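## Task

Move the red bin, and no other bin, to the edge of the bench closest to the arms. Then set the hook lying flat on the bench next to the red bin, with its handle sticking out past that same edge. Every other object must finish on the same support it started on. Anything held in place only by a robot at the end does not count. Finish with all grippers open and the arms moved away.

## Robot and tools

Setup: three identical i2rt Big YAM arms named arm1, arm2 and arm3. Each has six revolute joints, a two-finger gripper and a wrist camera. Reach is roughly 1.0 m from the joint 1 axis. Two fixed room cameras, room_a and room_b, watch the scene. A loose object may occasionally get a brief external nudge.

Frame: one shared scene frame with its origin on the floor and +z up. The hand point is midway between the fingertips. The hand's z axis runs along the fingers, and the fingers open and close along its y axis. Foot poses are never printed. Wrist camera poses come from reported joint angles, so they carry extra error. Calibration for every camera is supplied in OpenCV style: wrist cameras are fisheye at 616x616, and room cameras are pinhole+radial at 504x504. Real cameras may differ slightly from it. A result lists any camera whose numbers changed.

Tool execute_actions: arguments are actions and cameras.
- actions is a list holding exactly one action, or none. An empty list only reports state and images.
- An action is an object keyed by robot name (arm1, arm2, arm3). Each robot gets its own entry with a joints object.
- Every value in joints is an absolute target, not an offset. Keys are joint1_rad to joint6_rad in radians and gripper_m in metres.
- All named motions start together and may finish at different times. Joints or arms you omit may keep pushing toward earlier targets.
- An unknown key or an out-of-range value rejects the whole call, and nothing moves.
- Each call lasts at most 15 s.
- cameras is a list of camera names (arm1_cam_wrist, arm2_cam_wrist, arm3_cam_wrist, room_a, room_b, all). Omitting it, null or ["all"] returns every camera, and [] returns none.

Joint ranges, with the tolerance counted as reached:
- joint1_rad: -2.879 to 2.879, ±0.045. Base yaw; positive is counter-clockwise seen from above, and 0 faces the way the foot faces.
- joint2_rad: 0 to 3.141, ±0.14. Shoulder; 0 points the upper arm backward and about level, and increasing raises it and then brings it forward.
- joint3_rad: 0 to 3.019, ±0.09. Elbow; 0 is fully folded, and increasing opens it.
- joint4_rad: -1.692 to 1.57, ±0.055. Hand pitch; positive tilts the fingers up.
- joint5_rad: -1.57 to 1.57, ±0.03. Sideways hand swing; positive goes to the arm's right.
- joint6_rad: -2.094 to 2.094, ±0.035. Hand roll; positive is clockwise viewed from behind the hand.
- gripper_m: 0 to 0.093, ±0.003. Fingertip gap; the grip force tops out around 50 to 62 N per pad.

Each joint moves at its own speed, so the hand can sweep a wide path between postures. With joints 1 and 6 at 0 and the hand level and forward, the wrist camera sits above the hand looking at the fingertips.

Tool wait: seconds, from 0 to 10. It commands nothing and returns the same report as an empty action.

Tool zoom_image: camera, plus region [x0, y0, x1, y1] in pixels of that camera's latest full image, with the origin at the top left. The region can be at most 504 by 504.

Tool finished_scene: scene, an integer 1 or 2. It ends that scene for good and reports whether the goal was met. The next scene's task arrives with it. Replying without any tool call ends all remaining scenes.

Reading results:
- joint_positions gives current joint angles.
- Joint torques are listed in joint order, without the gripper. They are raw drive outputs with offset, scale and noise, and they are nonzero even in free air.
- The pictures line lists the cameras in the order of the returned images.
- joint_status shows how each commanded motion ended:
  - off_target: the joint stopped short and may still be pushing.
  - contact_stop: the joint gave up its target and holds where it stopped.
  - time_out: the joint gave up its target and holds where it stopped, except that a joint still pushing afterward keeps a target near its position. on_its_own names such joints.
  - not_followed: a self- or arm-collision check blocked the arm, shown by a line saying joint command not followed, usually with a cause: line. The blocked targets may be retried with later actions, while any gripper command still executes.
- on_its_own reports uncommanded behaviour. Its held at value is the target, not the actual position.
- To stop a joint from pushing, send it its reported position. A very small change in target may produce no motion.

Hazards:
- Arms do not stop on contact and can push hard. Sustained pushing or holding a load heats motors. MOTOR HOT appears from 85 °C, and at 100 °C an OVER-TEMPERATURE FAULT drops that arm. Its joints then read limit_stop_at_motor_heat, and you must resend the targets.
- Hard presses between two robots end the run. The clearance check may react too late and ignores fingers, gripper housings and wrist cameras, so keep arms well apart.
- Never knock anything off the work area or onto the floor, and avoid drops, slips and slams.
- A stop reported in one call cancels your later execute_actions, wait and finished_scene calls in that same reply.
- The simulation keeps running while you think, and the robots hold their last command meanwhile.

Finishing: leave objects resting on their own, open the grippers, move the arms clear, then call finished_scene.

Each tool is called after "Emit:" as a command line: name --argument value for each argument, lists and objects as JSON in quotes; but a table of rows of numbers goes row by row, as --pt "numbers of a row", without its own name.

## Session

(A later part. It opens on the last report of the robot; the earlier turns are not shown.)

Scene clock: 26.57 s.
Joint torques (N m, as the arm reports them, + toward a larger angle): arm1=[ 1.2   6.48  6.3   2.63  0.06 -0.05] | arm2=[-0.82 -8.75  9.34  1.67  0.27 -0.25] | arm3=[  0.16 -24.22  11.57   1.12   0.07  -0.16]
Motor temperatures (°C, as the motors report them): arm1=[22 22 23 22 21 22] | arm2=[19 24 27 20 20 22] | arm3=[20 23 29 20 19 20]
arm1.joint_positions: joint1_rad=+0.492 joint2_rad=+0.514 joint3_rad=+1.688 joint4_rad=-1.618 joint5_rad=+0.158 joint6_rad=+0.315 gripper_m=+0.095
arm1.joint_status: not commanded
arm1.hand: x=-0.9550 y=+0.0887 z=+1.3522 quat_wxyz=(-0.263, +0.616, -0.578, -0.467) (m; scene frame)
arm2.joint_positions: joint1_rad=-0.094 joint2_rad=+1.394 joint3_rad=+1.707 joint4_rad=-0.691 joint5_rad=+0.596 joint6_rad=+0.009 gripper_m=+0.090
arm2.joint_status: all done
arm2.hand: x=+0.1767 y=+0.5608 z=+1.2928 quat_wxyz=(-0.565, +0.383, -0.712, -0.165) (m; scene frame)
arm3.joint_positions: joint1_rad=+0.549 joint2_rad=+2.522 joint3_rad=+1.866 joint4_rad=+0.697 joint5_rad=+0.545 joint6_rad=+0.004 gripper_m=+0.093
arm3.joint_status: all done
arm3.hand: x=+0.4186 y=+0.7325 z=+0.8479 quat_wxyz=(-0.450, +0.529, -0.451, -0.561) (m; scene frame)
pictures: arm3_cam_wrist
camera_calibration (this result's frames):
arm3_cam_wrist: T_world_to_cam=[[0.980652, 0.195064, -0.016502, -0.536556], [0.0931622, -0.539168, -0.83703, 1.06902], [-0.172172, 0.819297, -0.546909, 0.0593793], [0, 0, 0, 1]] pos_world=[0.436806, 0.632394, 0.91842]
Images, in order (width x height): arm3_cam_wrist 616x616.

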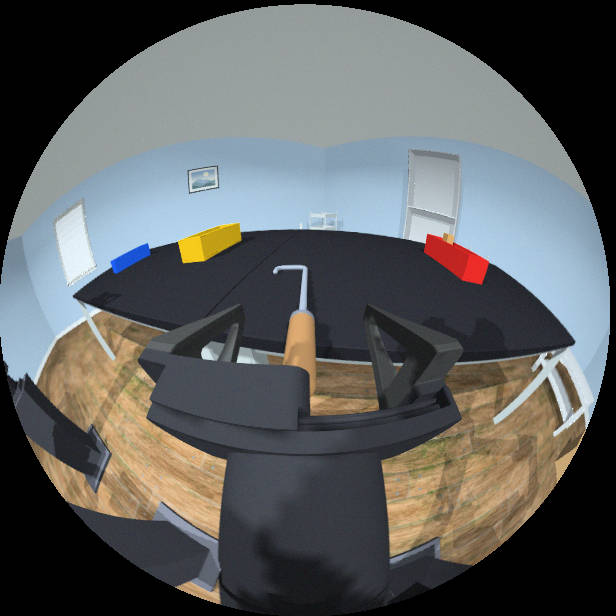

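Emit:
execute_actions --actions '[]'

Scene clock: 27.33 s.
Joint torques (N m, as the arm reports them, + toward a larger angle): arm1=[ 1.8   6.06  6.29  2.58  0.04 -0.07] | arm2=[-0.64 -9.02  9.39  1.64  0.27 -0.26] | arm3=[  0.34 -23.62  11.56   1.15   0.06  -0.17]
Motor temperatures (°C, as the motors report them): arm1=[22 22 23 22 21 22] | arm2=[19 24 27 20 20 22] | arm3=[20 23 29 20 19 20]
arm1.joint_positions: joint1_rad=+0.492 joint2_rad=+0.514 joint3_rad=+1.688 joint4_rad=-1.618 joint5_rad=+0.158 joint6_rad=+0.315 gripper_m=+0.095
arm1.joint_status: not commanded
arm1.hand: x=-0.9550 y=+0.0887 z=+1.3522 quat_wxyz=(-0.263, +0.616, -0.578, -0.467) (m; scene frame)
arm2.joint_positions: joint1_rad=-0.094 joint2_rad=+1.394 joint3_rad=+1.707 joint4_rad=-0.691 joint5_rad=+0.596 joint6_rad=+0.009 gripper_m=+0.090
arm2.joint_status: all done
arm2.hand: x=+0.1767 y=+0.5608 z=+1.2928 quat_wxyz=(-0.565, +0.383, -0.712, -0.165) (m; scene frame)
arm3.joint_positions: joint1_rad=+0.549 joint2_rad=+2.522 joint3_rad=+1.866 joint4_rad=+0.697 joint5_rad=+0.545 joint6_rad=+0.004 gripper_m=+0.093
arm3.joint_status: all done
arm3.hand: x=+0.4186 y=+0.7325 z=+0.8479 quat_wxyz=(-0.450, +0.529, -0.451, -0.561) (m; scene frame)
pictures: arm1_cam_wrist, arm2_cam_wrist, arm3_cam_wrist, room_a, room_b
camera_calibration (this result's frames):
arm1_cam_wrist: T_world_to_cam=[[0.957482, 0.190863, -0.216331, 1.19038], [0.0743095, -0.887731, -0.454326, 0.77123], [-0.278758, 0.418934, -0.864169, 0.988764], [0, 0, 0, 1]] pos_world=[-0.921449, 0.0432191, 1.46236]
arm2_cam_wrist: T_world_to_cam=[[0.73862, -0.647316, 0.188208, -0.0119283], [-0.451274, -0.682193, -0.575295, 1.2127], [0.500792, 0.339991, -0.795998, 0.876965], [0, 0, 0, 1]] pos_world=[0.116894, 0.521417, 1.39797]
arm3_cam_wrist: T_world_to_cam=[[0.980652, 0.195064, -0.016502, -0.536556], [0.0931622, -0.539168, -0.83703, 1.06902], [-0.172172, 0.819297, -0.546909, 0.0593793], [0, 0, 0, 1]] pos_world=[0.436806, 0.632394, 0.91842]
Images, in order (width x height): arm1_cam_wrist 616x616, arm2_cam_wrist 616x616, arm3_cam_wrist 616x616, room_a 504x504, room_b 504x504.

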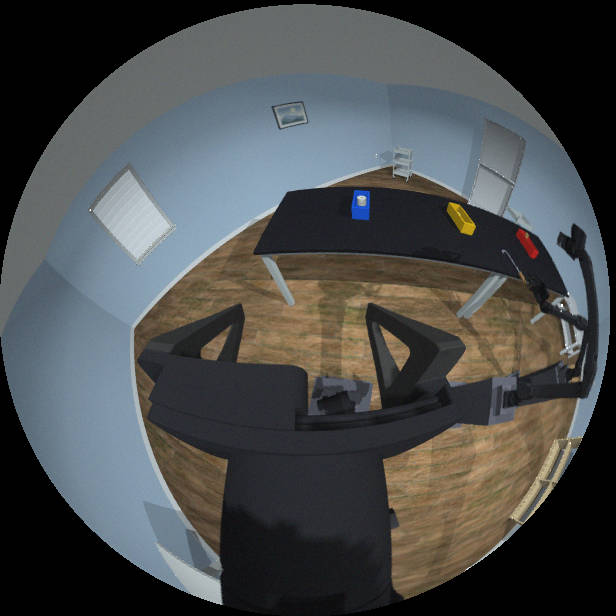

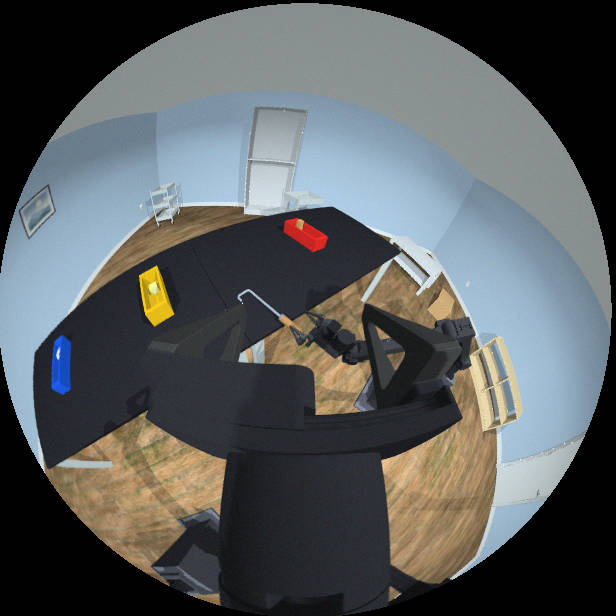

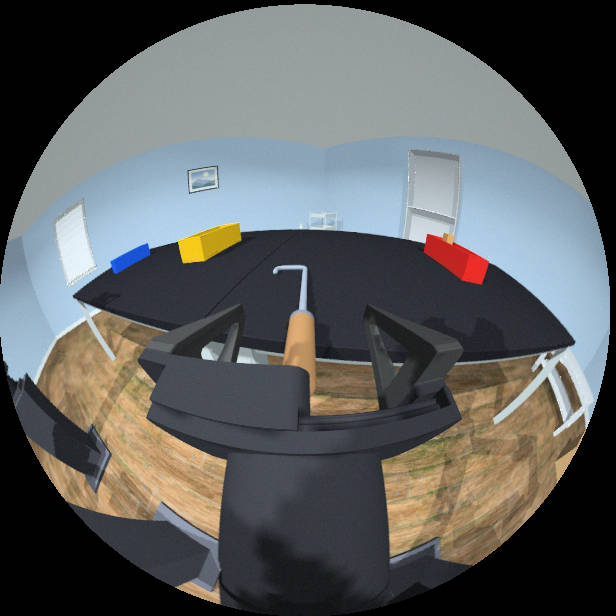

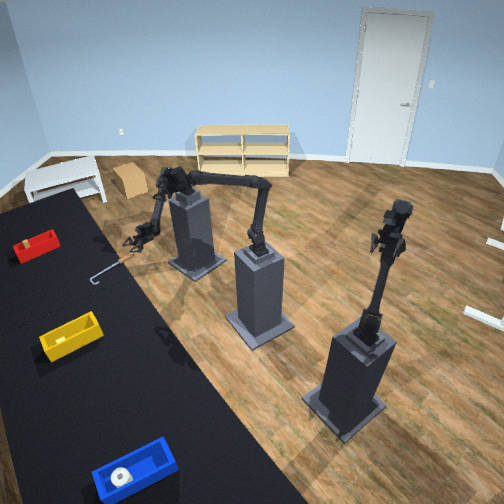

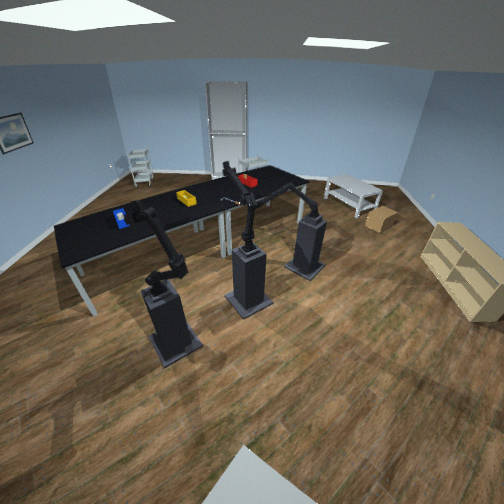

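Emit:
execute_actions --actions '[{"arm3":{"joints":{"joint2_rad":2.625,"joint3_rad":1.94,"joint4_rad":0.72}}}]' --cameras '["arm3_cam_wrist"]'

Scene clock: 28.53 s.
Joint torques (N m, as the arm reports them, + toward a larger angle): arm1=[1.81 6.1  6.42 2.51 0.02 0.  ] | arm2=[-0.85 -8.92  9.37  1.67  0.27 -0.24] | arm3=[  0.24 -24.48  10.51   2.49   0.08  -0.15]
Motor temperatures (°C, as the motors report them): arm1=[22 22 23 22 21 22] | arm2=[19 24 27 20 20 22] | arm3=[20 23 29 20 19 20]
arm1.joint_positions: joint1_rad=+0.492 joint2_rad=+0.514 joint3_rad=+1.688 joint4_rad=-1.618 joint5_rad=+0.158 joint6_rad=+0.315 gripper_m=+0.095
arm1.joint_status: not commanded
arm1.hand: x=-0.9550 y=+0.0887 z=+1.3522 quat_wxyz=(-0.263, +0.616, -0.578, -0.467) (m; scene frame)
arm2.joint_positions: joint1_rad=-0.094 joint2_rad=+1.394 joint3_rad=+1.707 joint4_rad=-0.691 joint5_rad=+0.596 joint6_rad=+0.009 gripper_m=+0.090
arm2.joint_status: not commanded
arm2.hand: x=+0.1767 y=+0.5608 z=+1.2928 quat_wxyz=(-0.565, +0.383, -0.712, -0.165) (m; scene frame)
arm3.joint_positions: joint1_rad=+0.549 joint2_rad=+2.622 joint3_rad=+1.910 joint4_rad=+0.699 joint5_rad=+0.546 joint6_rad=+0.004 gripper_m=+0.093
arm3.joint_status: all done
arm3.hand: x=+0.4174 y=+0.7334 z=+0.7841 quat_wxyz=(-0.447, +0.548, -0.453, -0.542) (m; scene frame)
pictures: arm3_cam_wrist
camera_calibration (this result's frames):
arm3_cam_wrist: T_world_to_cam=[[0.980779, 0.194805, 0.0111191, -0.558211], [0.122818, -0.572061, -0.810964, 1.00756], [-0.151619, 0.796742, -0.584991, 0.0613897], [0, 0, 0, 1]] pos_world=[0.433043, 0.636217, 0.859215]
Images, in order (width x height): arm3_cam_wrist 616x616.

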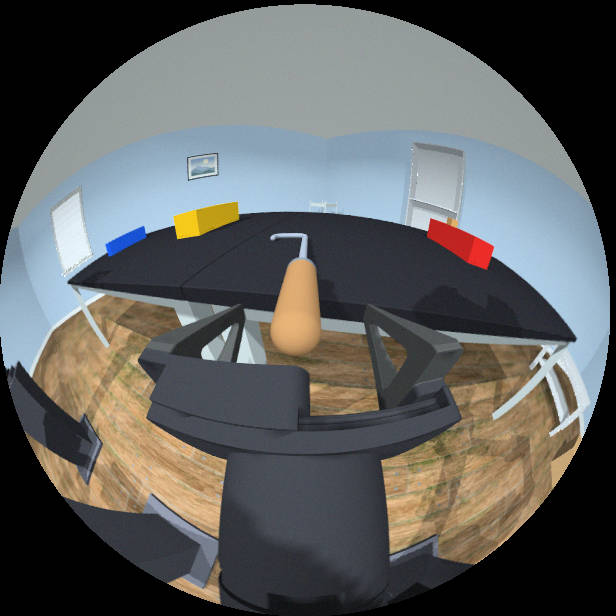

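Emit:
zoom_image --camera "arm3_cam_wrist" --region '[200, 220, 420, 400]'

Region (200, 220, 420, 400) of arm3_cam_wrist's 616x616 image, scaled by 2.291, with more detail than that image has; it fills the top 412 rows of this view, and the rest is white.

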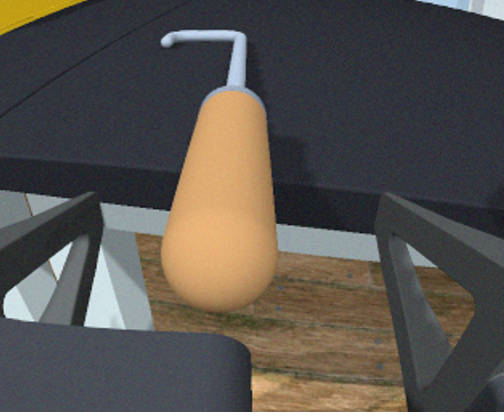

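Emit:
execute_actions --actions '[{"arm3":{"joints":{"joint1_rad":0.535,"joint2_rad":2.665,"joint3_rad":2.045,"joint4_rad":0.645}}}]' --cameras '["arm3_cam_wrist"]'

Scene clock: 29.87 s.
Joint torques (N m, as the arm reports them, + toward a larger angle): arm1=[1.05 5.38 6.43 2.67 0.07 0.01] | arm2=[-0.77 -9.05  9.33  1.59  0.28 -0.24] | arm3=[ -0.12 -23.69  11.55   1.15   0.06  -0.16]
Motor temperatures (°C, as the motors report them): arm1=[22 22 23 22 21 22] | arm2=[19 24 27 20 20 22] | arm3=[20 24 29 20 19 20]
arm1.joint_positions: joint1_rad=+0.492 joint2_rad=+0.514 joint3_rad=+1.688 joint4_rad=-1.618 joint5_rad=+0.158 joint6_rad=+0.315 gripper_m=+0.095
arm1.joint_status: not commanded
arm1.hand: x=-0.9550 y=+0.0887 z=+1.3522 quat_wxyz=(-0.263, +0.616, -0.578, -0.467) (m; scene frame)
arm2.joint_positions: joint1_rad=-0.094 joint2_rad=+1.394 joint3_rad=+1.707 joint4_rad=-0.691 joint5_rad=+0.596 joint6_rad=+0.009 gripper_m=+0.090
arm2.joint_status: not commanded
arm2.hand: x=+0.1767 y=+0.5608 z=+1.2928 quat_wxyz=(-0.565, +0.383, -0.712, -0.165) (m; scene frame)
arm3.joint_positions: joint1_rad=+0.542 joint2_rad=+2.646 joint3_rad=+2.006 joint4_rad=+0.664 joint5_rad=+0.546 joint6_rad=+0.004 gripper_m=+0.093
arm3.joint_status: all done
arm3.hand: x=+0.4096 y=+0.7526 z=+0.8056 quat_wxyz=(-0.451, +0.533, -0.454, -0.554) (m; scene frame)
pictures: arm3_cam_wrist
camera_calibration (this result's frames):
arm3_cam_wrist: T_world_to_cam=[[0.982302, 0.18712, -0.00828252, -0.533677], [0.0977567, -0.549898, -0.829491, 1.04545], [-0.159769, 0.814001, -0.558458, 0.0263896], [0, 0, 0, 1]] pos_world=[0.426249, 0.653271, 0.877509]
Images, in order (width x height): arm3_cam_wrist 616x616.

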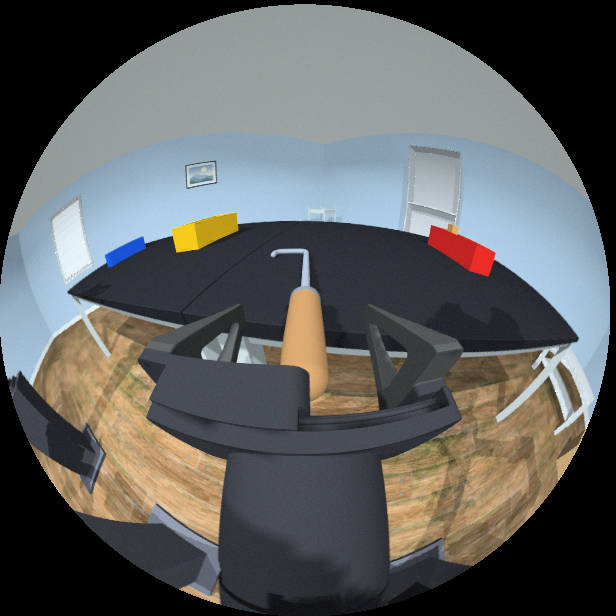

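Need down 1.7 cm: q2 +.019.

Emit:
execute_actions --actions '[{"arm3":{"joints":{"joint2_rad":2.682}}}]' --cameras '["arm3_cam_wrist"]'

Scene clock: 30.67 s.
Joint torques (N m, as the arm reports them, + toward a larger angle): arm1=[ 1.25  6.39  6.3   2.46  0.03 -0.07] | arm2=[-0.8  -9.01  9.32  1.65  0.28 -0.25] | arm3=[ -0.41 -23.7   11.53   1.07   0.06  -0.16]
Motor temperatures (°C, as the motors report them): arm1=[22 22 23 22 21 22] | arm2=[19 24 27 20 20 22] | arm3=[20 24 29 20 19 20]
arm1.joint_positions: joint1_rad=+0.492 joint2_rad=+0.514 joint3_rad=+1.688 joint4_rad=-1.618 joint5_rad=+0.158 joint6_rad=+0.315 gripper_m=+0.095
arm1.joint_status: not commanded
arm1.hand: x=-0.9550 y=+0.0887 z=+1.3522 quat_wxyz=(-0.263, +0.616, -0.578, -0.467) (m; scene frame)
arm2.joint_positions: joint1_rad=-0.094 joint2_rad=+1.394 joint3_rad=+1.707 joint4_rad=-0.691 joint5_rad=+0.596 joint6_rad=+0.009 gripper_m=+0.090
arm2.joint_status: not commanded
arm2.hand: x=+0.1767 y=+0.5608 z=+1.2928 quat_wxyz=(-0.565, +0.383, -0.712, -0.165) (m; scene frame)
arm3.joint_positions: joint1_rad=+0.542 joint2_rad=+2.658 joint3_rad=+2.006 joint4_rad=+0.664 joint5_rad=+0.546 joint6_rad=+0.004 gripper_m=+0.093
arm3.joint_status: all done
arm3.hand: x=+0.4104 y=+0.7516 z=+0.7947 quat_wxyz=(-0.451, +0.537, -0.454, -0.549) (m; scene frame)
pictures: arm3_cam_wrist
camera_calibration (this result's frames):
arm3_cam_wrist: T_world_to_cam=[[0.982334, 0.187124, -0.00201021, -0.539392], [0.104498, -0.557426, -0.823624, 1.03402], [-0.15524, 0.808864, -0.567133, 0.0301437], [0, 0, 0, 1]] pos_world=[0.42649, 0.652938, 0.867651]
Images, in order (width x height): arm3_cam_wrist 616x616.

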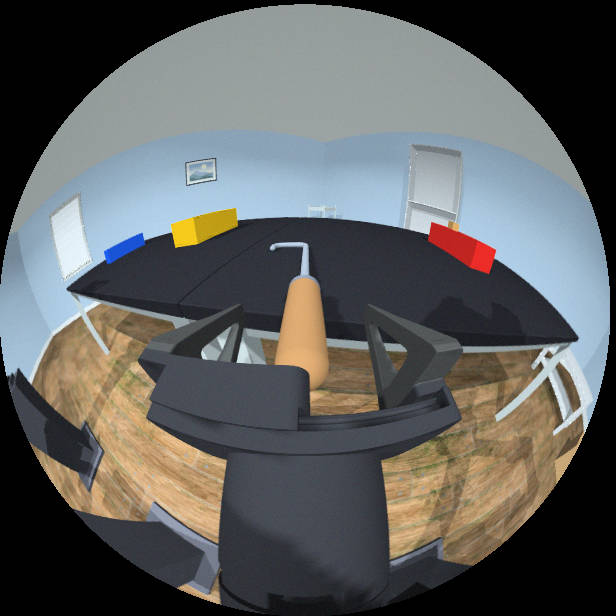

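Emit:
execute_actions --actions '[{"arm3":{"joints":{"joint2_rad":2.688,"gripper_m":0.02}}}]' --cameras '["arm3_cam_wrist","arm2_cam_wrist"]'

Scene clock: 32.67 s.
Joint torques (N m, as the arm reports them, + toward a larger angle): arm1=[ 2.52  6.12  6.27  2.57  0.05 -0.03] | arm2=[-0.69 -8.97  9.39  1.63  0.26 -0.26] | arm3=[ -0.44 -23.17  11.52   1.09   0.04  -0.16]
Motor temperatures (°C, as the motors report them): arm1=[22 22 23 22 21 22] | arm2=[19 24 27 20 20 22] | arm3=[20 24 29 20 19 20]
arm1.joint_positions: joint1_rad=+0.492 joint2_rad=+0.514 joint3_rad=+1.688 joint4_rad=-1.618 joint5_rad=+0.158 joint6_rad=+0.315 gripper_m=+0.095
arm1.joint_status: not commanded
arm1.hand: x=-0.9550 y=+0.0887 z=+1.3522 quat_wxyz=(-0.263, +0.616, -0.578, -0.467) (m; scene frame)
arm2.joint_positions: joint1_rad=-0.094 joint2_rad=+1.394 joint3_rad=+1.707 joint4_rad=-0.691 joint5_rad=+0.596 joint6_rad=+0.009 gripper_m=+0.090
arm2.joint_status: not commanded
arm2.hand: x=+0.1767 y=+0.5608 z=+1.2928 quat_wxyz=(-0.565, +0.383, -0.712, -0.165) (m; scene frame)
arm3.joint_positions: joint1_rad=+0.542 joint2_rad=+2.660 joint3_rad=+2.006 joint4_rad=+0.664 joint5_rad=+0.546 joint6_rad=+0.004 gripper_m=+0.031
arm3.joint_status: gripper_m off_target (ended at +0.031, target +0.020); the others done
arm3.hand: x=+0.4106 y=+0.7515 z=+0.7930 quat_wxyz=(-0.451, +0.538, -0.454, -0.549) (m; scene frame)
pictures: arm2_cam_wrist, arm3_cam_wrist
camera_calibration (this result's frames):
arm2_cam_wrist: T_world_to_cam=[[0.73862, -0.647316, 0.188208, -0.0119283], [-0.451274, -0.682193, -0.575295, 1.2127], [0.500792, 0.339991, -0.795998, 0.876965], [0, 0, 0, 1]] pos_world=[0.116894, 0.521417, 1.39797]
arm3_cam_wrist: T_world_to_cam=[[0.982406, 0.186755, -0.00103342, -0.540091], [0.105332, -0.558641, -0.822694, 1.03234], [-0.154219, 0.808111, -0.568484, 0.0305517], [0, 0, 0, 1]] pos_world=[0.426562, 0.652884, 0.866111]
Images, in order (width x height): arm2_cam_wrist 616x616, arm3_cam_wrist 616x616.

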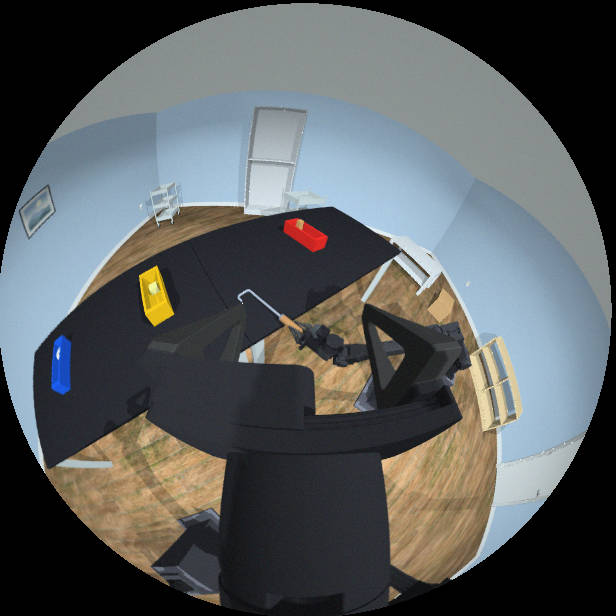

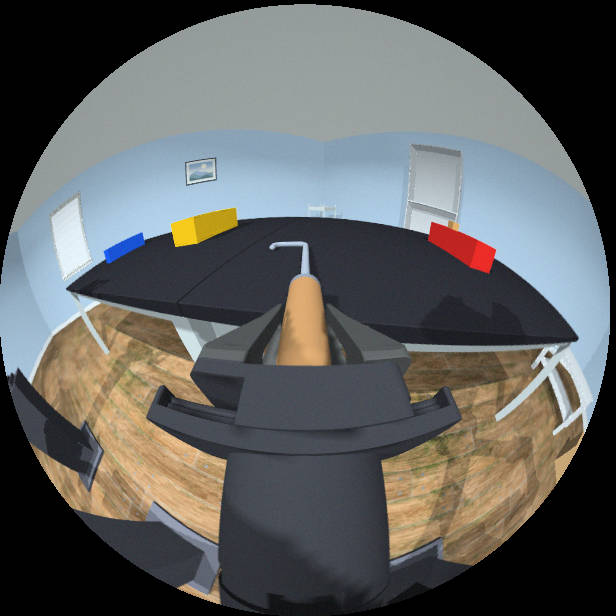

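Emit:
execute_actions --actions '[{"arm3":{"joints":{"joint4_rad":0.785,"joint6_rad":-0.62,"gripper_m":0.0}}}]' --cameras '["arm3_cam_wrist","arm2_cam_wrist"]'

Scene clock: 34.47 s.
Joint torques (N m, as the arm reports them, + toward a larger angle): arm1=[ 1.31  5.76  6.38  2.62  0.06 -0.07] | arm2=[-0.63 -9.02  9.35  1.66  0.26 -0.25] | arm3=[ -0.99 -25.43  11.34   2.45   0.08  -0.4 ]
Motor temperatures (°C, as the motors report them): arm1=[22 22 23 22 21 22] | arm2=[19 23 27 20 20 22] | arm3=[20 24 29 20 19 20]
arm1.joint_positions: joint1_rad=+0.492 joint2_rad=+0.514 joint3_rad=+1.688 joint4_rad=-1.618 joint5_rad=+0.158 joint6_rad=+0.315 gripper_m=+0.095
arm1.joint_status: not commanded
arm1.hand: x=-0.9550 y=+0.0887 z=+1.3522 quat_wxyz=(-0.263, +0.616, -0.578, -0.467) (m; scene frame)
arm2.joint_positions: joint1_rad=-0.094 joint2_rad=+1.394 joint3_rad=+1.707 joint4_rad=-0.691 joint5_rad=+0.596 joint6_rad=+0.009 gripper_m=+0.090
arm2.joint_status: not commanded
arm2.hand: x=+0.1767 y=+0.5608 z=+1.2928 quat_wxyz=(-0.565, +0.383, -0.712, -0.165) (m; scene frame)
arm3.joint_positions: joint1_rad=+0.542 joint2_rad=+2.683 joint3_rad=+2.006 joint4_rad=+0.768 joint5_rad=+0.545 joint6_rad=-0.591 gripper_m=+0.031
arm3.joint_status: gripper_m off_target (ended at +0.031, target +0.000); the others done
arm3.hand: x=+0.4129 y=+0.7486 z=+0.7956 quat_wxyz=(-0.603, +0.618, -0.280, -0.418) (m; scene frame)
pictures: arm2_cam_wrist, arm3_cam_wrist
camera_calibration (this result's frames):
arm2_cam_wrist: T_world_to_cam=[[0.73862, -0.647316, 0.188208, -0.0119283], [-0.451274, -0.682193, -0.575295, 1.2127], [0.500792, 0.339991, -0.795998, 0.876965], [0, 0, 0, 1]] pos_world=[0.116894, 0.521417, 1.39797]
arm3_cam_wrist: T_world_to_cam=[[0.844129, 0.118984, 0.522771, -0.850745], [0.517818, -0.433661, -0.73743, 0.700944], [0.138963, 0.893186, -0.427677, -0.262092], [0, 0, 0, 1]] pos_world=[0.391598, 0.639294, 0.849551]
Images, in order (width x height): arm2_cam_wrist 616x616, arm3_cam_wrist 616x616.

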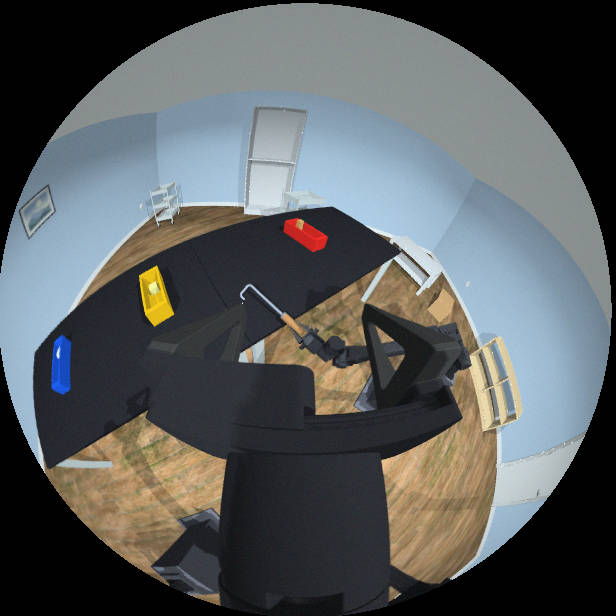

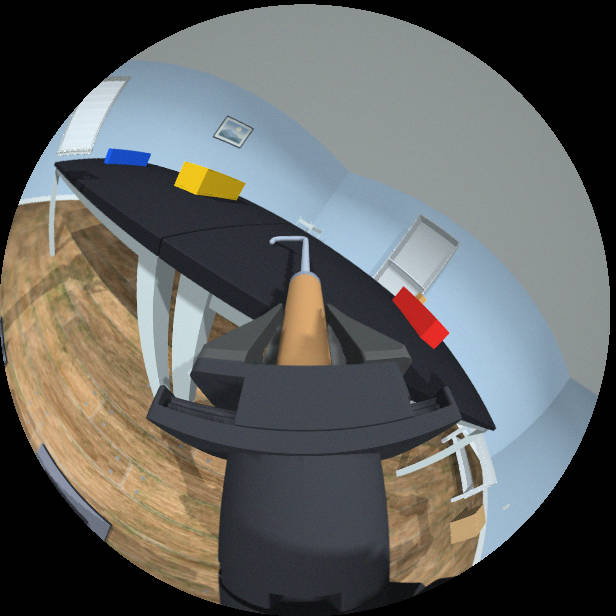

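Emit:
execute_actions --actions '[{"arm3":{"joints":{"joint2_rad":2.595,"joint6_rad":-1.6}}}]' --cameras '["arm3_cam_wrist","arm2_cam_wrist"]'

Scene clock: 36.47 s.
Joint torques (N m, as the arm reports them, + toward a larger angle): arm1=[ 2.18  5.8   6.45  2.56  0.08 -0.11] | arm2=[-0.66 -9.01  9.33  1.66  0.28 -0.24] | arm3=[ -0.3  -29.02  11.58   2.51  -0.11  -0.25]
Motor temperatures (°C, as the motors report them): arm1=[22 22 23 22 21 22] | arm2=[19 23 27 20 20 22] | arm3=[20 24 30 20 19 20]
arm1.joint_positions: joint1_rad=+0.492 joint2_rad=+0.514 joint3_rad=+1.688 joint4_rad=-1.618 joint5_rad=+0.158 joint6_rad=+0.315 gripper_m=+0.095
arm1.joint_status: not commanded
arm1.hand: x=-0.9550 y=+0.0887 z=+1.3522 quat_wxyz=(-0.263, +0.616, -0.578, -0.467) (m; scene frame)
arm2.joint_positions: joint1_rad=-0.094 joint2_rad=+1.394 joint3_rad=+1.707 joint4_rad=-0.691 joint5_rad=+0.596 joint6_rad=+0.009 gripper_m=+0.090
arm2.joint_status: not commanded
arm2.hand: x=+0.1767 y=+0.5608 z=+1.2928 quat_wxyz=(-0.565, +0.383, -0.712, -0.165) (m; scene frame)
arm3.joint_positions: joint1_rad=+0.541 joint2_rad=+2.638 joint3_rad=+2.006 joint4_rad=+0.768 joint5_rad=+0.549 joint6_rad=-1.580 gripper_m=+0.031
arm3.joint_status: all done
arm3.hand: x=+0.4115 y=+0.7523 z=+0.8349 quat_wxyz=(-0.741, +0.664, +0.036, -0.090) (m; scene frame)
pictures: arm2_cam_wrist, arm3_cam_wrist
camera_calibration (this result's frames):
arm2_cam_wrist: T_world_to_cam=[[0.73862, -0.647316, 0.188208, -0.0119283], [-0.451274, -0.682193, -0.575295, 1.2127], [0.500792, 0.339991, -0.795998, 0.876965], [0, 0, 0, 1]] pos_world=[0.116894, 0.521417, 1.39797]
arm3_cam_wrist: T_world_to_cam=[[0.0717898, -0.0978307, 0.99261, -0.781929], [0.902636, -0.417049, -0.106386, 0.0345108], [0.424375, 0.903604, 0.0583657, -0.779417], [0, 0, 0, 1]] pos_world=[0.355748, 0.64218, 0.825313]
Images, in order (width x height): arm2_cam_wrist 616x616, arm3_cam_wrist 616x616.

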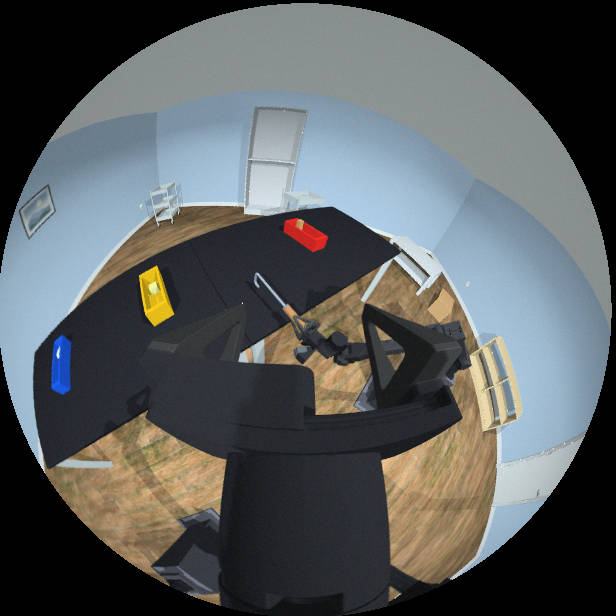

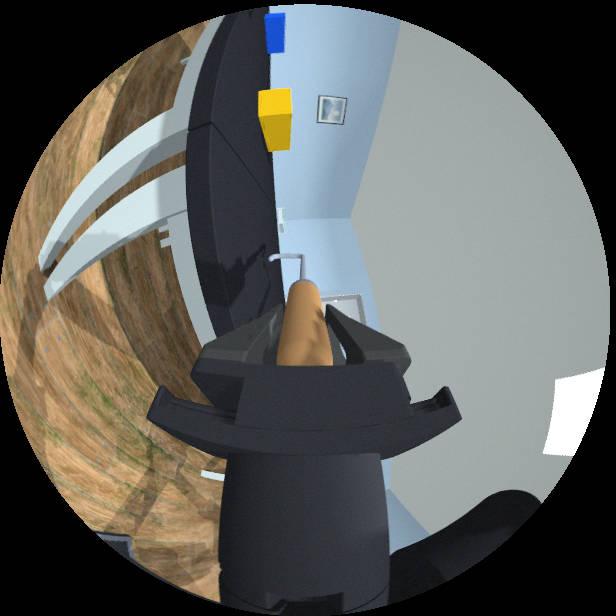

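Emit:
execute_actions --actions '[{"arm3":{"joints":{"joint2_rad":2.42,"joint1_rad":0.4,"joint5_rad":0.3}}}]' --cameras '[]'

Emit:
execute_actions --actions '[{"arm3":{"joints":{"joint1_rad":0.05,"joint2_rad":2.145,"joint3_rad":1.635,"joint4_rad":0.58,"joint5_rad":-0.15}}}]' --cameras '["arm3_cam_wrist","arm2_cam_wrist"]'

Scene clock: 38.30 s.
Joint torques (N m, as the arm reports them, + toward a larger angle): arm1=[ 0.93  6.44  6.27  2.9   0.09 -0.01] | arm2=[-0.83 -9.    9.34  1.65  0.27 -0.25] | arm3=[ -0.62 -27.79  12.54   2.58  -0.21  -0.23]
Motor temperatures (°C, as the motors report them): arm1=[22 22 23 22 21 22] | arm2=[19 23 27 20 20 22] | arm3=[20 25 30 20 19 20]
arm1.joint_positions: joint1_rad=+0.492 joint2_rad=+0.514 joint3_rad=+1.688 joint4_rad=-1.618 joint5_rad=+0.158 joint6_rad=+0.315 gripper_m=+0.095
arm1.joint_status: not commanded
arm1.hand: x=-0.9550 y=+0.0887 z=+1.3522 quat_wxyz=(-0.263, +0.616, -0.578, -0.467) (m; scene frame)
arm2.joint_positions: joint1_rad=-0.094 joint2_rad=+1.394 joint3_rad=+1.707 joint4_rad=-0.691 joint5_rad=+0.596 joint6_rad=+0.009 gripper_m=+0.090
arm2.joint_status: not commanded
arm2.hand: x=+0.1767 y=+0.5608 z=+1.2928 quat_wxyz=(-0.565, +0.383, -0.712, -0.165) (m; scene frame)
arm3.joint_positions: joint1_rad=+0.407 joint2_rad=+2.452 joint3_rad=+2.004 joint4_rad=+0.762 joint5_rad=+0.303 joint6_rad=-1.582 gripper_m=+0.031
arm3.joint_status: all done
arm3.hand: x=+0.4764 y=+0.8089 z=+1.0040 quat_wxyz=(-0.791, +0.591, +0.054, -0.146) (m; scene frame)
pictures: none
No camera images: the call's "cameras" was empty. Leave "cameras" out to get every camera's image.

Scene clock: 40.37 s.
Joint torques (N m, as the arm reports them, + toward a larger angle): arm1=[ 2.05  5.43  6.2   2.58  0.07 -0.03] | arm2=[-0.66 -8.97  9.31  1.67  0.27 -0.26] | arm3=[  0.35 -25.12  10.86   2.46  -0.08  -0.22]
Motor temperatures (°C, as the motors report them): arm1=[22 22 23 22 21 22] | arm2=[19 23 27 20 20 22] | arm3=[20 25 30 20 19 20]
arm1.joint_positions: joint1_rad=+0.492 joint2_rad=+0.514 joint3_rad=+1.688 joint4_rad=-1.618 joint5_rad=+0.158 joint6_rad=+0.315 gripper_m=+0.095
arm1.joint_status: not commanded
arm1.hand: x=-0.9550 y=+0.0887 z=+1.3522 quat_wxyz=(-0.263, +0.616, -0.578, -0.467) (m; scene frame)
arm2.joint_positions: joint1_rad=-0.094 joint2_rad=+1.394 joint3_rad=+1.707 joint4_rad=-0.691 joint5_rad=+0.596 joint6_rad=+0.009 gripper_m=+0.090
arm2.joint_status: not commanded
arm2.hand: x=+0.1767 y=+0.5608 z=+1.2928 quat_wxyz=(-0.565, +0.383, -0.712, -0.165) (m; scene frame)
arm3.joint_positions: joint1_rad=+0.045 joint2_rad=+2.182 joint3_rad=+1.609 joint4_rad=+0.564 joint5_rad=-0.149 joint6_rad=-1.582 gripper_m=+0.031
arm3.joint_status: all done
arm3.hand: x=+0.7308 y=+0.8415 z=+0.9681 quat_wxyz=(-0.692, +0.697, +0.136, -0.131) (m; scene frame)
pictures: arm2_cam_wrist, arm3_cam_wrist
camera_calibration (this result's frames):
arm2_cam_wrist: T_world_to_cam=[[0.73862, -0.647316, 0.188208, -0.0119283], [-0.451274, -0.682193, -0.575295, 1.2127], [0.500792, 0.339991, -0.795998, 0.876965], [0, 0, 0, 1]] pos_world=[0.116894, 0.521417, 1.39797]
arm3_cam_wrist: T_world_to_cam=[[-0.0223242, 0.00650698, 0.99973, -0.954169], [0.972703, -0.23089, 0.0232235, -0.535646], [0.230978, 0.972958, -0.00117493, -0.862661], [0, 0, 0, 1]] pos_world=[0.69898, 0.721867, 0.965337]
Images, in order (width x height): arm2_cam_wrist 616x616, arm3_cam_wrist 616x616.

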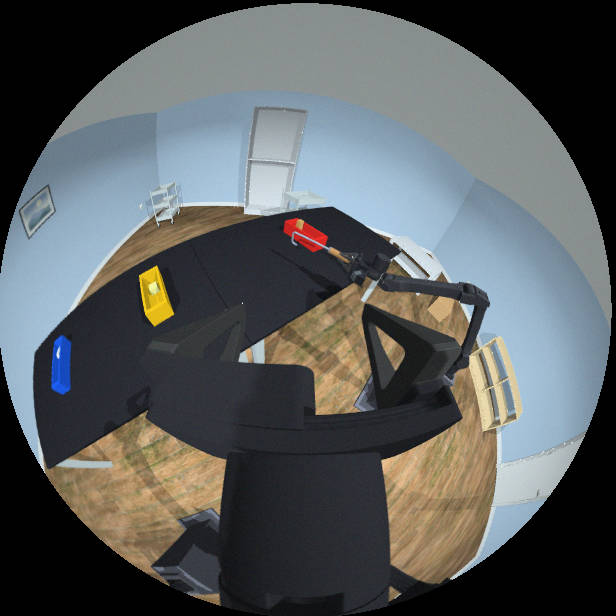

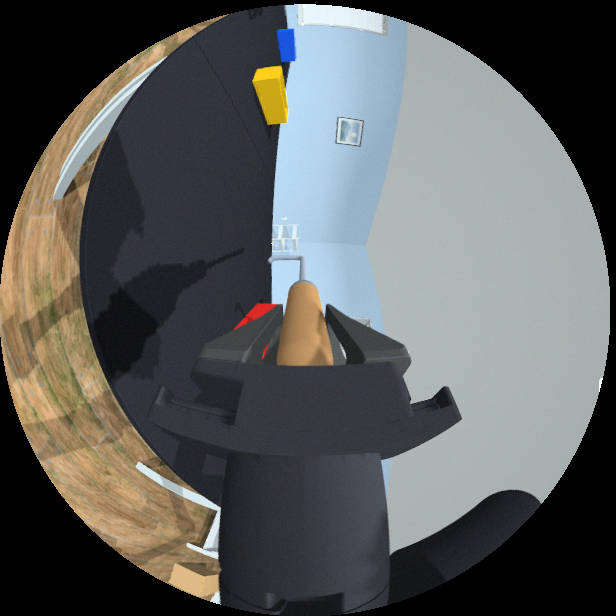

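Emit:
execute_actions --actions '[{"arm3":{"joints":{"joint1_rad":-0.19,"joint4_rad":0.61}}}]' --cameras '["arm3_cam_wrist","arm2_cam_wrist","room_a"]'

Emit:
zoom_image --camera "arm3_cam_wrist" --region '[200, 200, 360, 340]'

Emit:
zoom_image --camera "room_a" --region '[0, 170, 160, 290]'

Scene clock: 42.47 s.
Joint torques (N m, as the arm reports them, + toward a larger angle): arm1=[ 1.73  5.71  6.4   2.83  0.04 -0.01] | arm2=[-0.68 -9.03  9.32  1.61  0.27 -0.25] | arm3=[ -0.11 -24.9   11.     3.65   0.    -0.21]
Motor temperatures (°C, as the motors report them): arm1=[22 22 23 22 21 22] | arm2=[19 23 27 20 20 22] | arm3=[20 25 30 20 19 20]
arm1.joint_positions: joint1_rad=+0.492 joint2_rad=+0.514 joint3_rad=+1.688 joint4_rad=-1.618 joint5_rad=+0.158 joint6_rad=+0.315 gripper_m=+0.095
arm1.joint_status: not commanded
arm1.hand: x=-0.9550 y=+0.0887 z=+1.3522 quat_wxyz=(-0.263, +0.616, -0.578, -0.467) (m; scene frame)
arm2.joint_positions: joint1_rad=-0.094 joint2_rad=+1.394 joint3_rad=+1.707 joint4_rad=-0.691 joint5_rad=+0.596 joint6_rad=+0.009 gripper_m=+0.090
arm2.joint_status: not commanded
arm2.hand: x=+0.1767 y=+0.5608 z=+1.2928 quat_wxyz=(-0.565, +0.383, -0.712, -0.165) (m; scene frame)
arm3.joint_positions: joint1_rad=-0.190 joint2_rad=+2.182 joint3_rad=+1.609 joint4_rad=+0.564 joint5_rad=-0.151 joint6_rad=-1.582 gripper_m=+0.031
arm3.joint_status: all done
arm3.hand: x=+0.9298 y=+0.8700 z=+0.9671 quat_wxyz=(-0.702, +0.708, +0.054, -0.050) (m; scene frame)
pictures: arm2_cam_wrist, arm3_cam_wrist, room_a
camera_calibration (this result's frames):
arm2_cam_wrist: T_world_to_cam=[[0.73862, -0.647316, 0.188208, -0.0119283], [-0.451274, -0.682193, -0.575295, 1.2127], [0.500792, 0.339991, -0.795998, 0.876965], [0, 0, 0, 1]] pos_world=[0.116894, 0.521417, 1.39797]
arm3_cam_wrist: T_world_to_cam=[[-0.0203316, 0.0126, 0.999714, -0.956087], [0.893068, -0.44929, 0.0238254, -0.459136], [0.449461, 0.893297, -0.00211784, -1.06938], [0, 0, 0, 1]] pos_world=[0.871245, 0.761035, 0.964487]
Images, in order (width x height): arm2_cam_wrist 616x616, arm3_cam_wrist 616x616, room_a 504x504.

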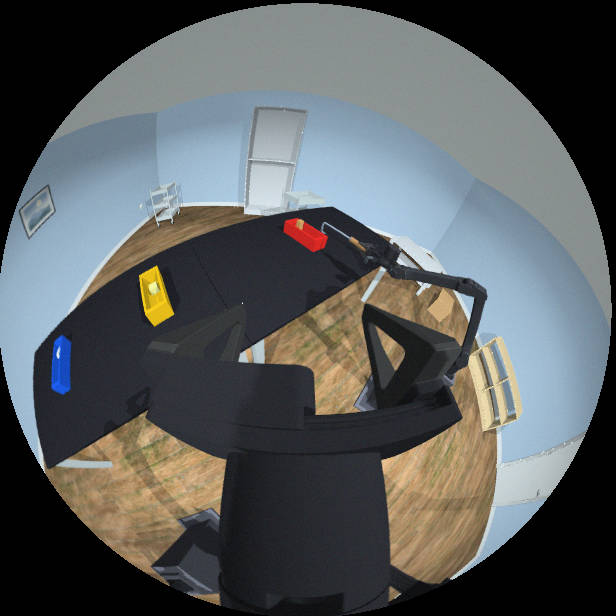

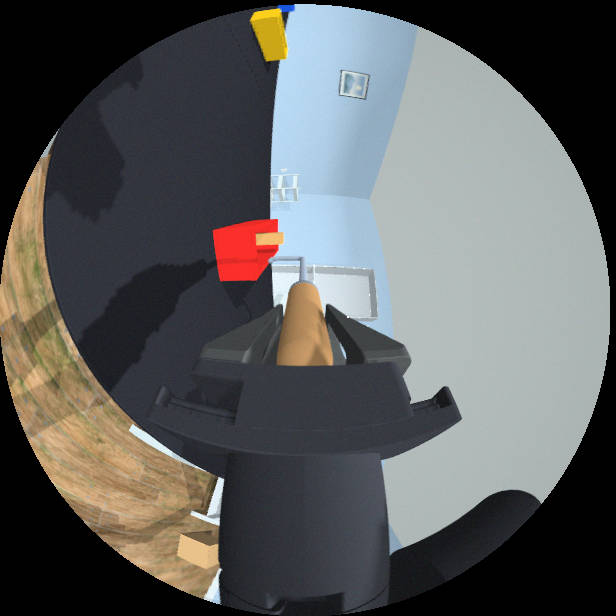

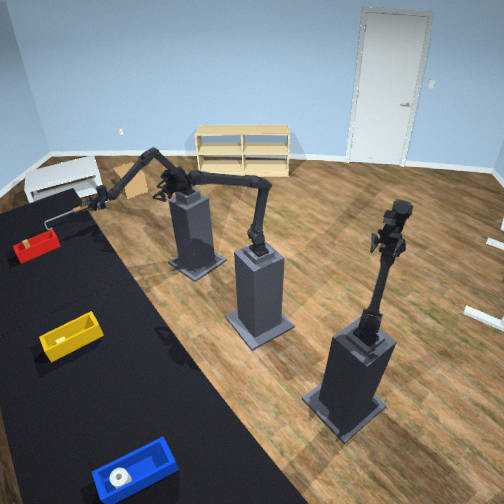

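Region (200, 200, 360, 340) of arm3_cam_wrist's 616x616 image, scaled by 3.150, with more detail than that image has; it fills the top 441 rows of this view, and the rest is white.

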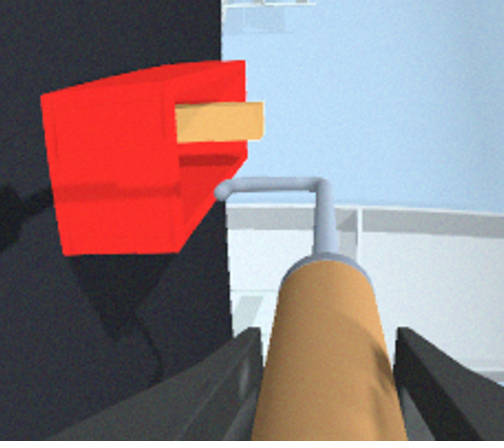

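Region (0, 170, 160, 290) of room_a's 504x504 image, scaled by 3.150, with more detail than that image has; it fills the top 378 rows of this view, and the rest is white.

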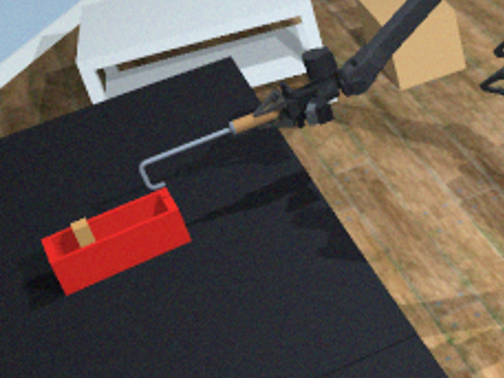

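Emit:
execute_actions --actions '[{"arm3":{"joints":{"joint1_rad":-0.162,"joint2_rad":2.25,"joint3_rad":1.745,"joint4_rad":0.725}}}]' --cameras '["arm3_cam_wrist","room_a"]'

Scene clock: 44.73 s.
Joint torques (N m, as the arm reports them, + toward a larger angle): arm1=[ 1.57  6.73  6.29  2.84  0.12 -0.03] | arm2=[-0.67 -8.91  9.35  1.67  0.26 -0.25] | arm3=[ -0.01 -25.43  14.78   4.47  -0.01  -0.21]
Motor temperatures (°C, as the motors report them): arm1=[22 22 23 22 21 22] | arm2=[19 23 27 20 20 22] | arm3=[20 25 30 20 19 20]
arm1.joint_positions: joint1_rad=+0.492 joint2_rad=+0.514 joint3_rad=+1.688 joint4_rad=-1.618 joint5_rad=+0.158 joint6_rad=+0.315 gripper_m=+0.095
arm1.joint_status: not commanded
arm1.hand: x=-0.9550 y=+0.0887 z=+1.3522 quat_wxyz=(-0.263, +0.616, -0.578, -0.467) (m; scene frame)
arm2.joint_positions: joint1_rad=-0.094 joint2_rad=+1.394 joint3_rad=+1.707 joint4_rad=-0.691 joint5_rad=+0.596 joint6_rad=+0.009 gripper_m=+0.090
arm2.joint_status: not commanded
arm2.hand: x=+0.1767 y=+0.5608 z=+1.2928 quat_wxyz=(-0.565, +0.383, -0.712, -0.165) (m; scene frame)
arm3.joint_positions: joint1_rad=-0.162 joint2_rad=+2.287 joint3_rad=+1.669 joint4_rad=+0.658 joint5_rad=-0.150 joint6_rad=-1.582 gripper_m=+0.031
arm3.joint_status: joint4_rad time_out (moved +0.094 of +0.161); the others done
arm3.on_its_own: joint4_rad reads +0.658 and still pushes toward +0.725 since a time_out
arm3.hand: x=+0.9057 y=+0.8862 z=+0.9349 quat_wxyz=(-0.719, +0.690, +0.065, -0.058) (m; scene frame)
pictures: arm3_cam_wrist, room_a
camera_calibration (this result's frames):
arm3_cam_wrist: T_world_to_cam=[[-0.0194763, -0.0372545, 0.999116, -0.880618], [0.904825, -0.42578, 0.00176196, -0.440465], [0.425338, 0.904059, 0.0420014, -1.10194], [0, 0, 0, 1]] pos_world=[0.850091, 0.775875, 0.926899]
Images, in order (width x height): arm3_cam_wrist 616x616, room_a 504x504.

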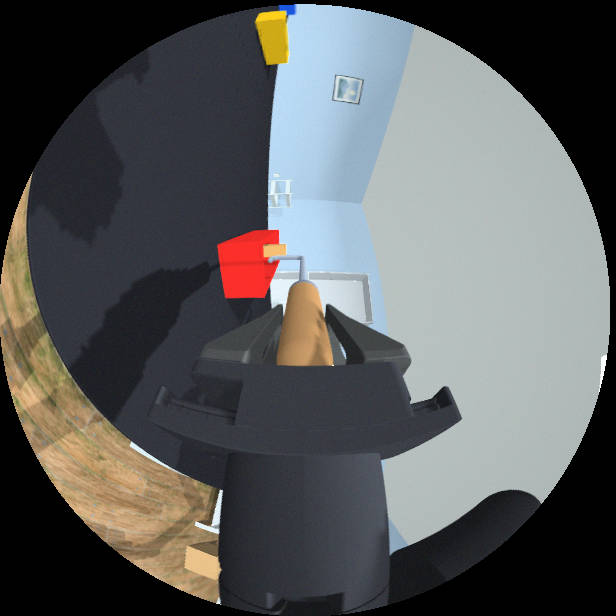

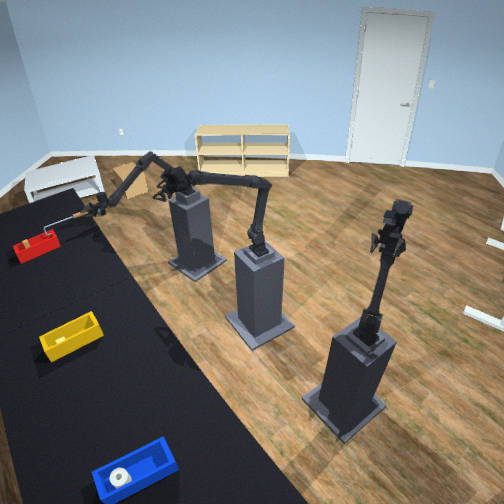

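Emit:
execute_actions --actions '[{"arm3":{"joints":{"joint2_rad":2.315}}}]' --cameras '["arm3_cam_wrist","room_a"]'

Emit:
zoom_image --camera "arm3_cam_wrist" --region '[200, 200, 360, 340]'

Emit:
zoom_image --camera "room_a" --region '[0, 190, 120, 280]'

Scene clock: 45.80 s.
Joint torques (N m, as the arm reports them, + toward a larger angle): arm1=[1.5  5.26 6.2  2.82 0.11 0.  ] | arm2=[-0.54 -8.98  9.3   1.61  0.26 -0.25] | arm3=[  0.19 -26.2   13.86   4.14  -0.04  -0.22]
Motor temperatures (°C, as the motors report them): arm1=[22 22 23 22 21 22] | arm2=[19 23 27 20 20 22] | arm3=[20 25 31 20 19 20]
arm1.joint_positions: joint1_rad=+0.492 joint2_rad=+0.514 joint3_rad=+1.688 joint4_rad=-1.618 joint5_rad=+0.158 joint6_rad=+0.315 gripper_m=+0.095
arm1.joint_status: not commanded
arm1.hand: x=-0.9550 y=+0.0887 z=+1.3522 quat_wxyz=(-0.263, +0.616, -0.578, -0.467) (m; scene frame)
arm2.joint_positions: joint1_rad=-0.094 joint2_rad=+1.394 joint3_rad=+1.707 joint4_rad=-0.691 joint5_rad=+0.596 joint6_rad=+0.009 gripper_m=+0.090
arm2.joint_status: not commanded
arm2.hand: x=+0.1767 y=+0.5608 z=+1.2928 quat_wxyz=(-0.565, +0.383, -0.712, -0.165) (m; scene frame)
arm3.joint_positions: joint1_rad=-0.162 joint2_rad=+2.352 joint3_rad=+1.675 joint4_rad=+0.663 joint5_rad=-0.150 joint6_rad=-1.582 gripper_m=+0.031
arm3.joint_status: all done
arm3.on_its_own: joint4_rad reads +0.663 and still pushes toward +0.725 since a time_out
arm3.hand: x=+0.9054 y=+0.8879 z=+0.8837 quat_wxyz=(-0.700, +0.709, +0.064, -0.059) (m; scene frame)
pictures: arm3_cam_wrist, room_a
camera_calibration (this result's frames):
arm3_cam_wrist: T_world_to_cam=[[-0.0207458, 0.0164926, 0.999649, -0.876453], [0.904915, -0.42481, 0.0257885, -0.461554], [0.425086, 0.905132, -0.00611136, -1.05945], [0, 0, 0, 1]] pos_world=[0.849843, 0.777329, 0.881573]
Images, in order (width x height): arm3_cam_wrist 616x616, room_a 504x504.

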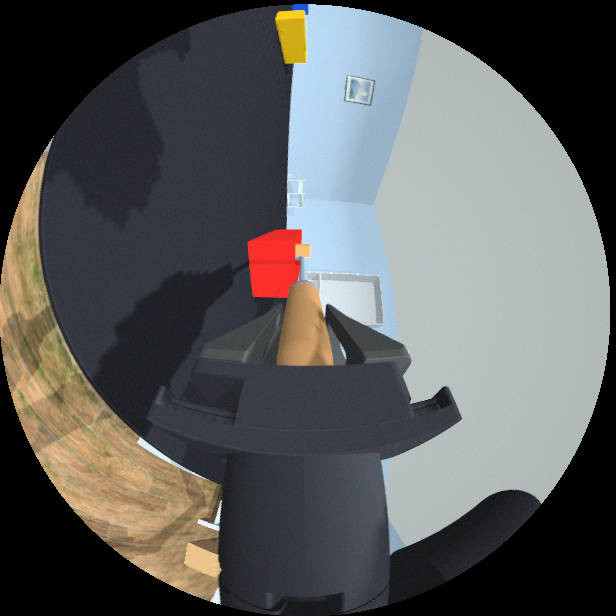

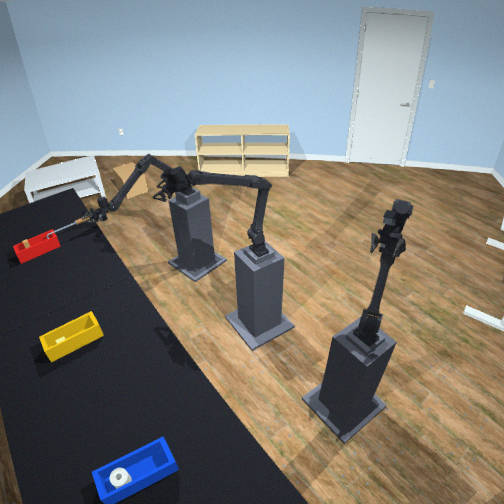

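Region (200, 200, 360, 340) of arm3_cam_wrist's 616x616 image, scaled by 3.150, with more detail than that image has; it fills the top 441 rows of this view, and the rest is white.

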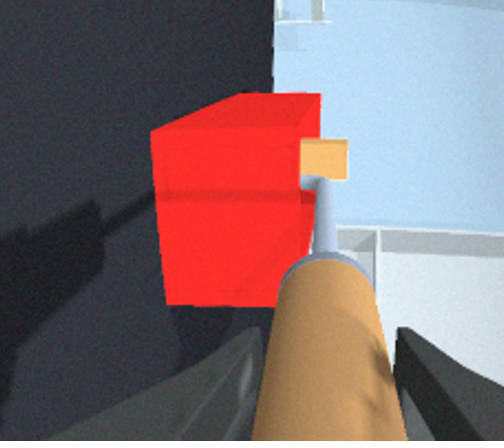

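Region (0, 190, 120, 280) of room_a's 504x504 image, scaled by 4.200, with more detail than that image has; it fills the top 378 rows of this view, and the rest is white.

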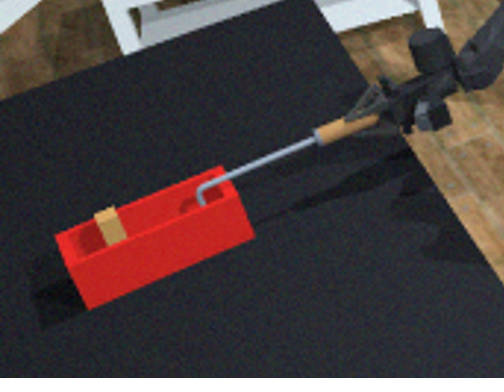

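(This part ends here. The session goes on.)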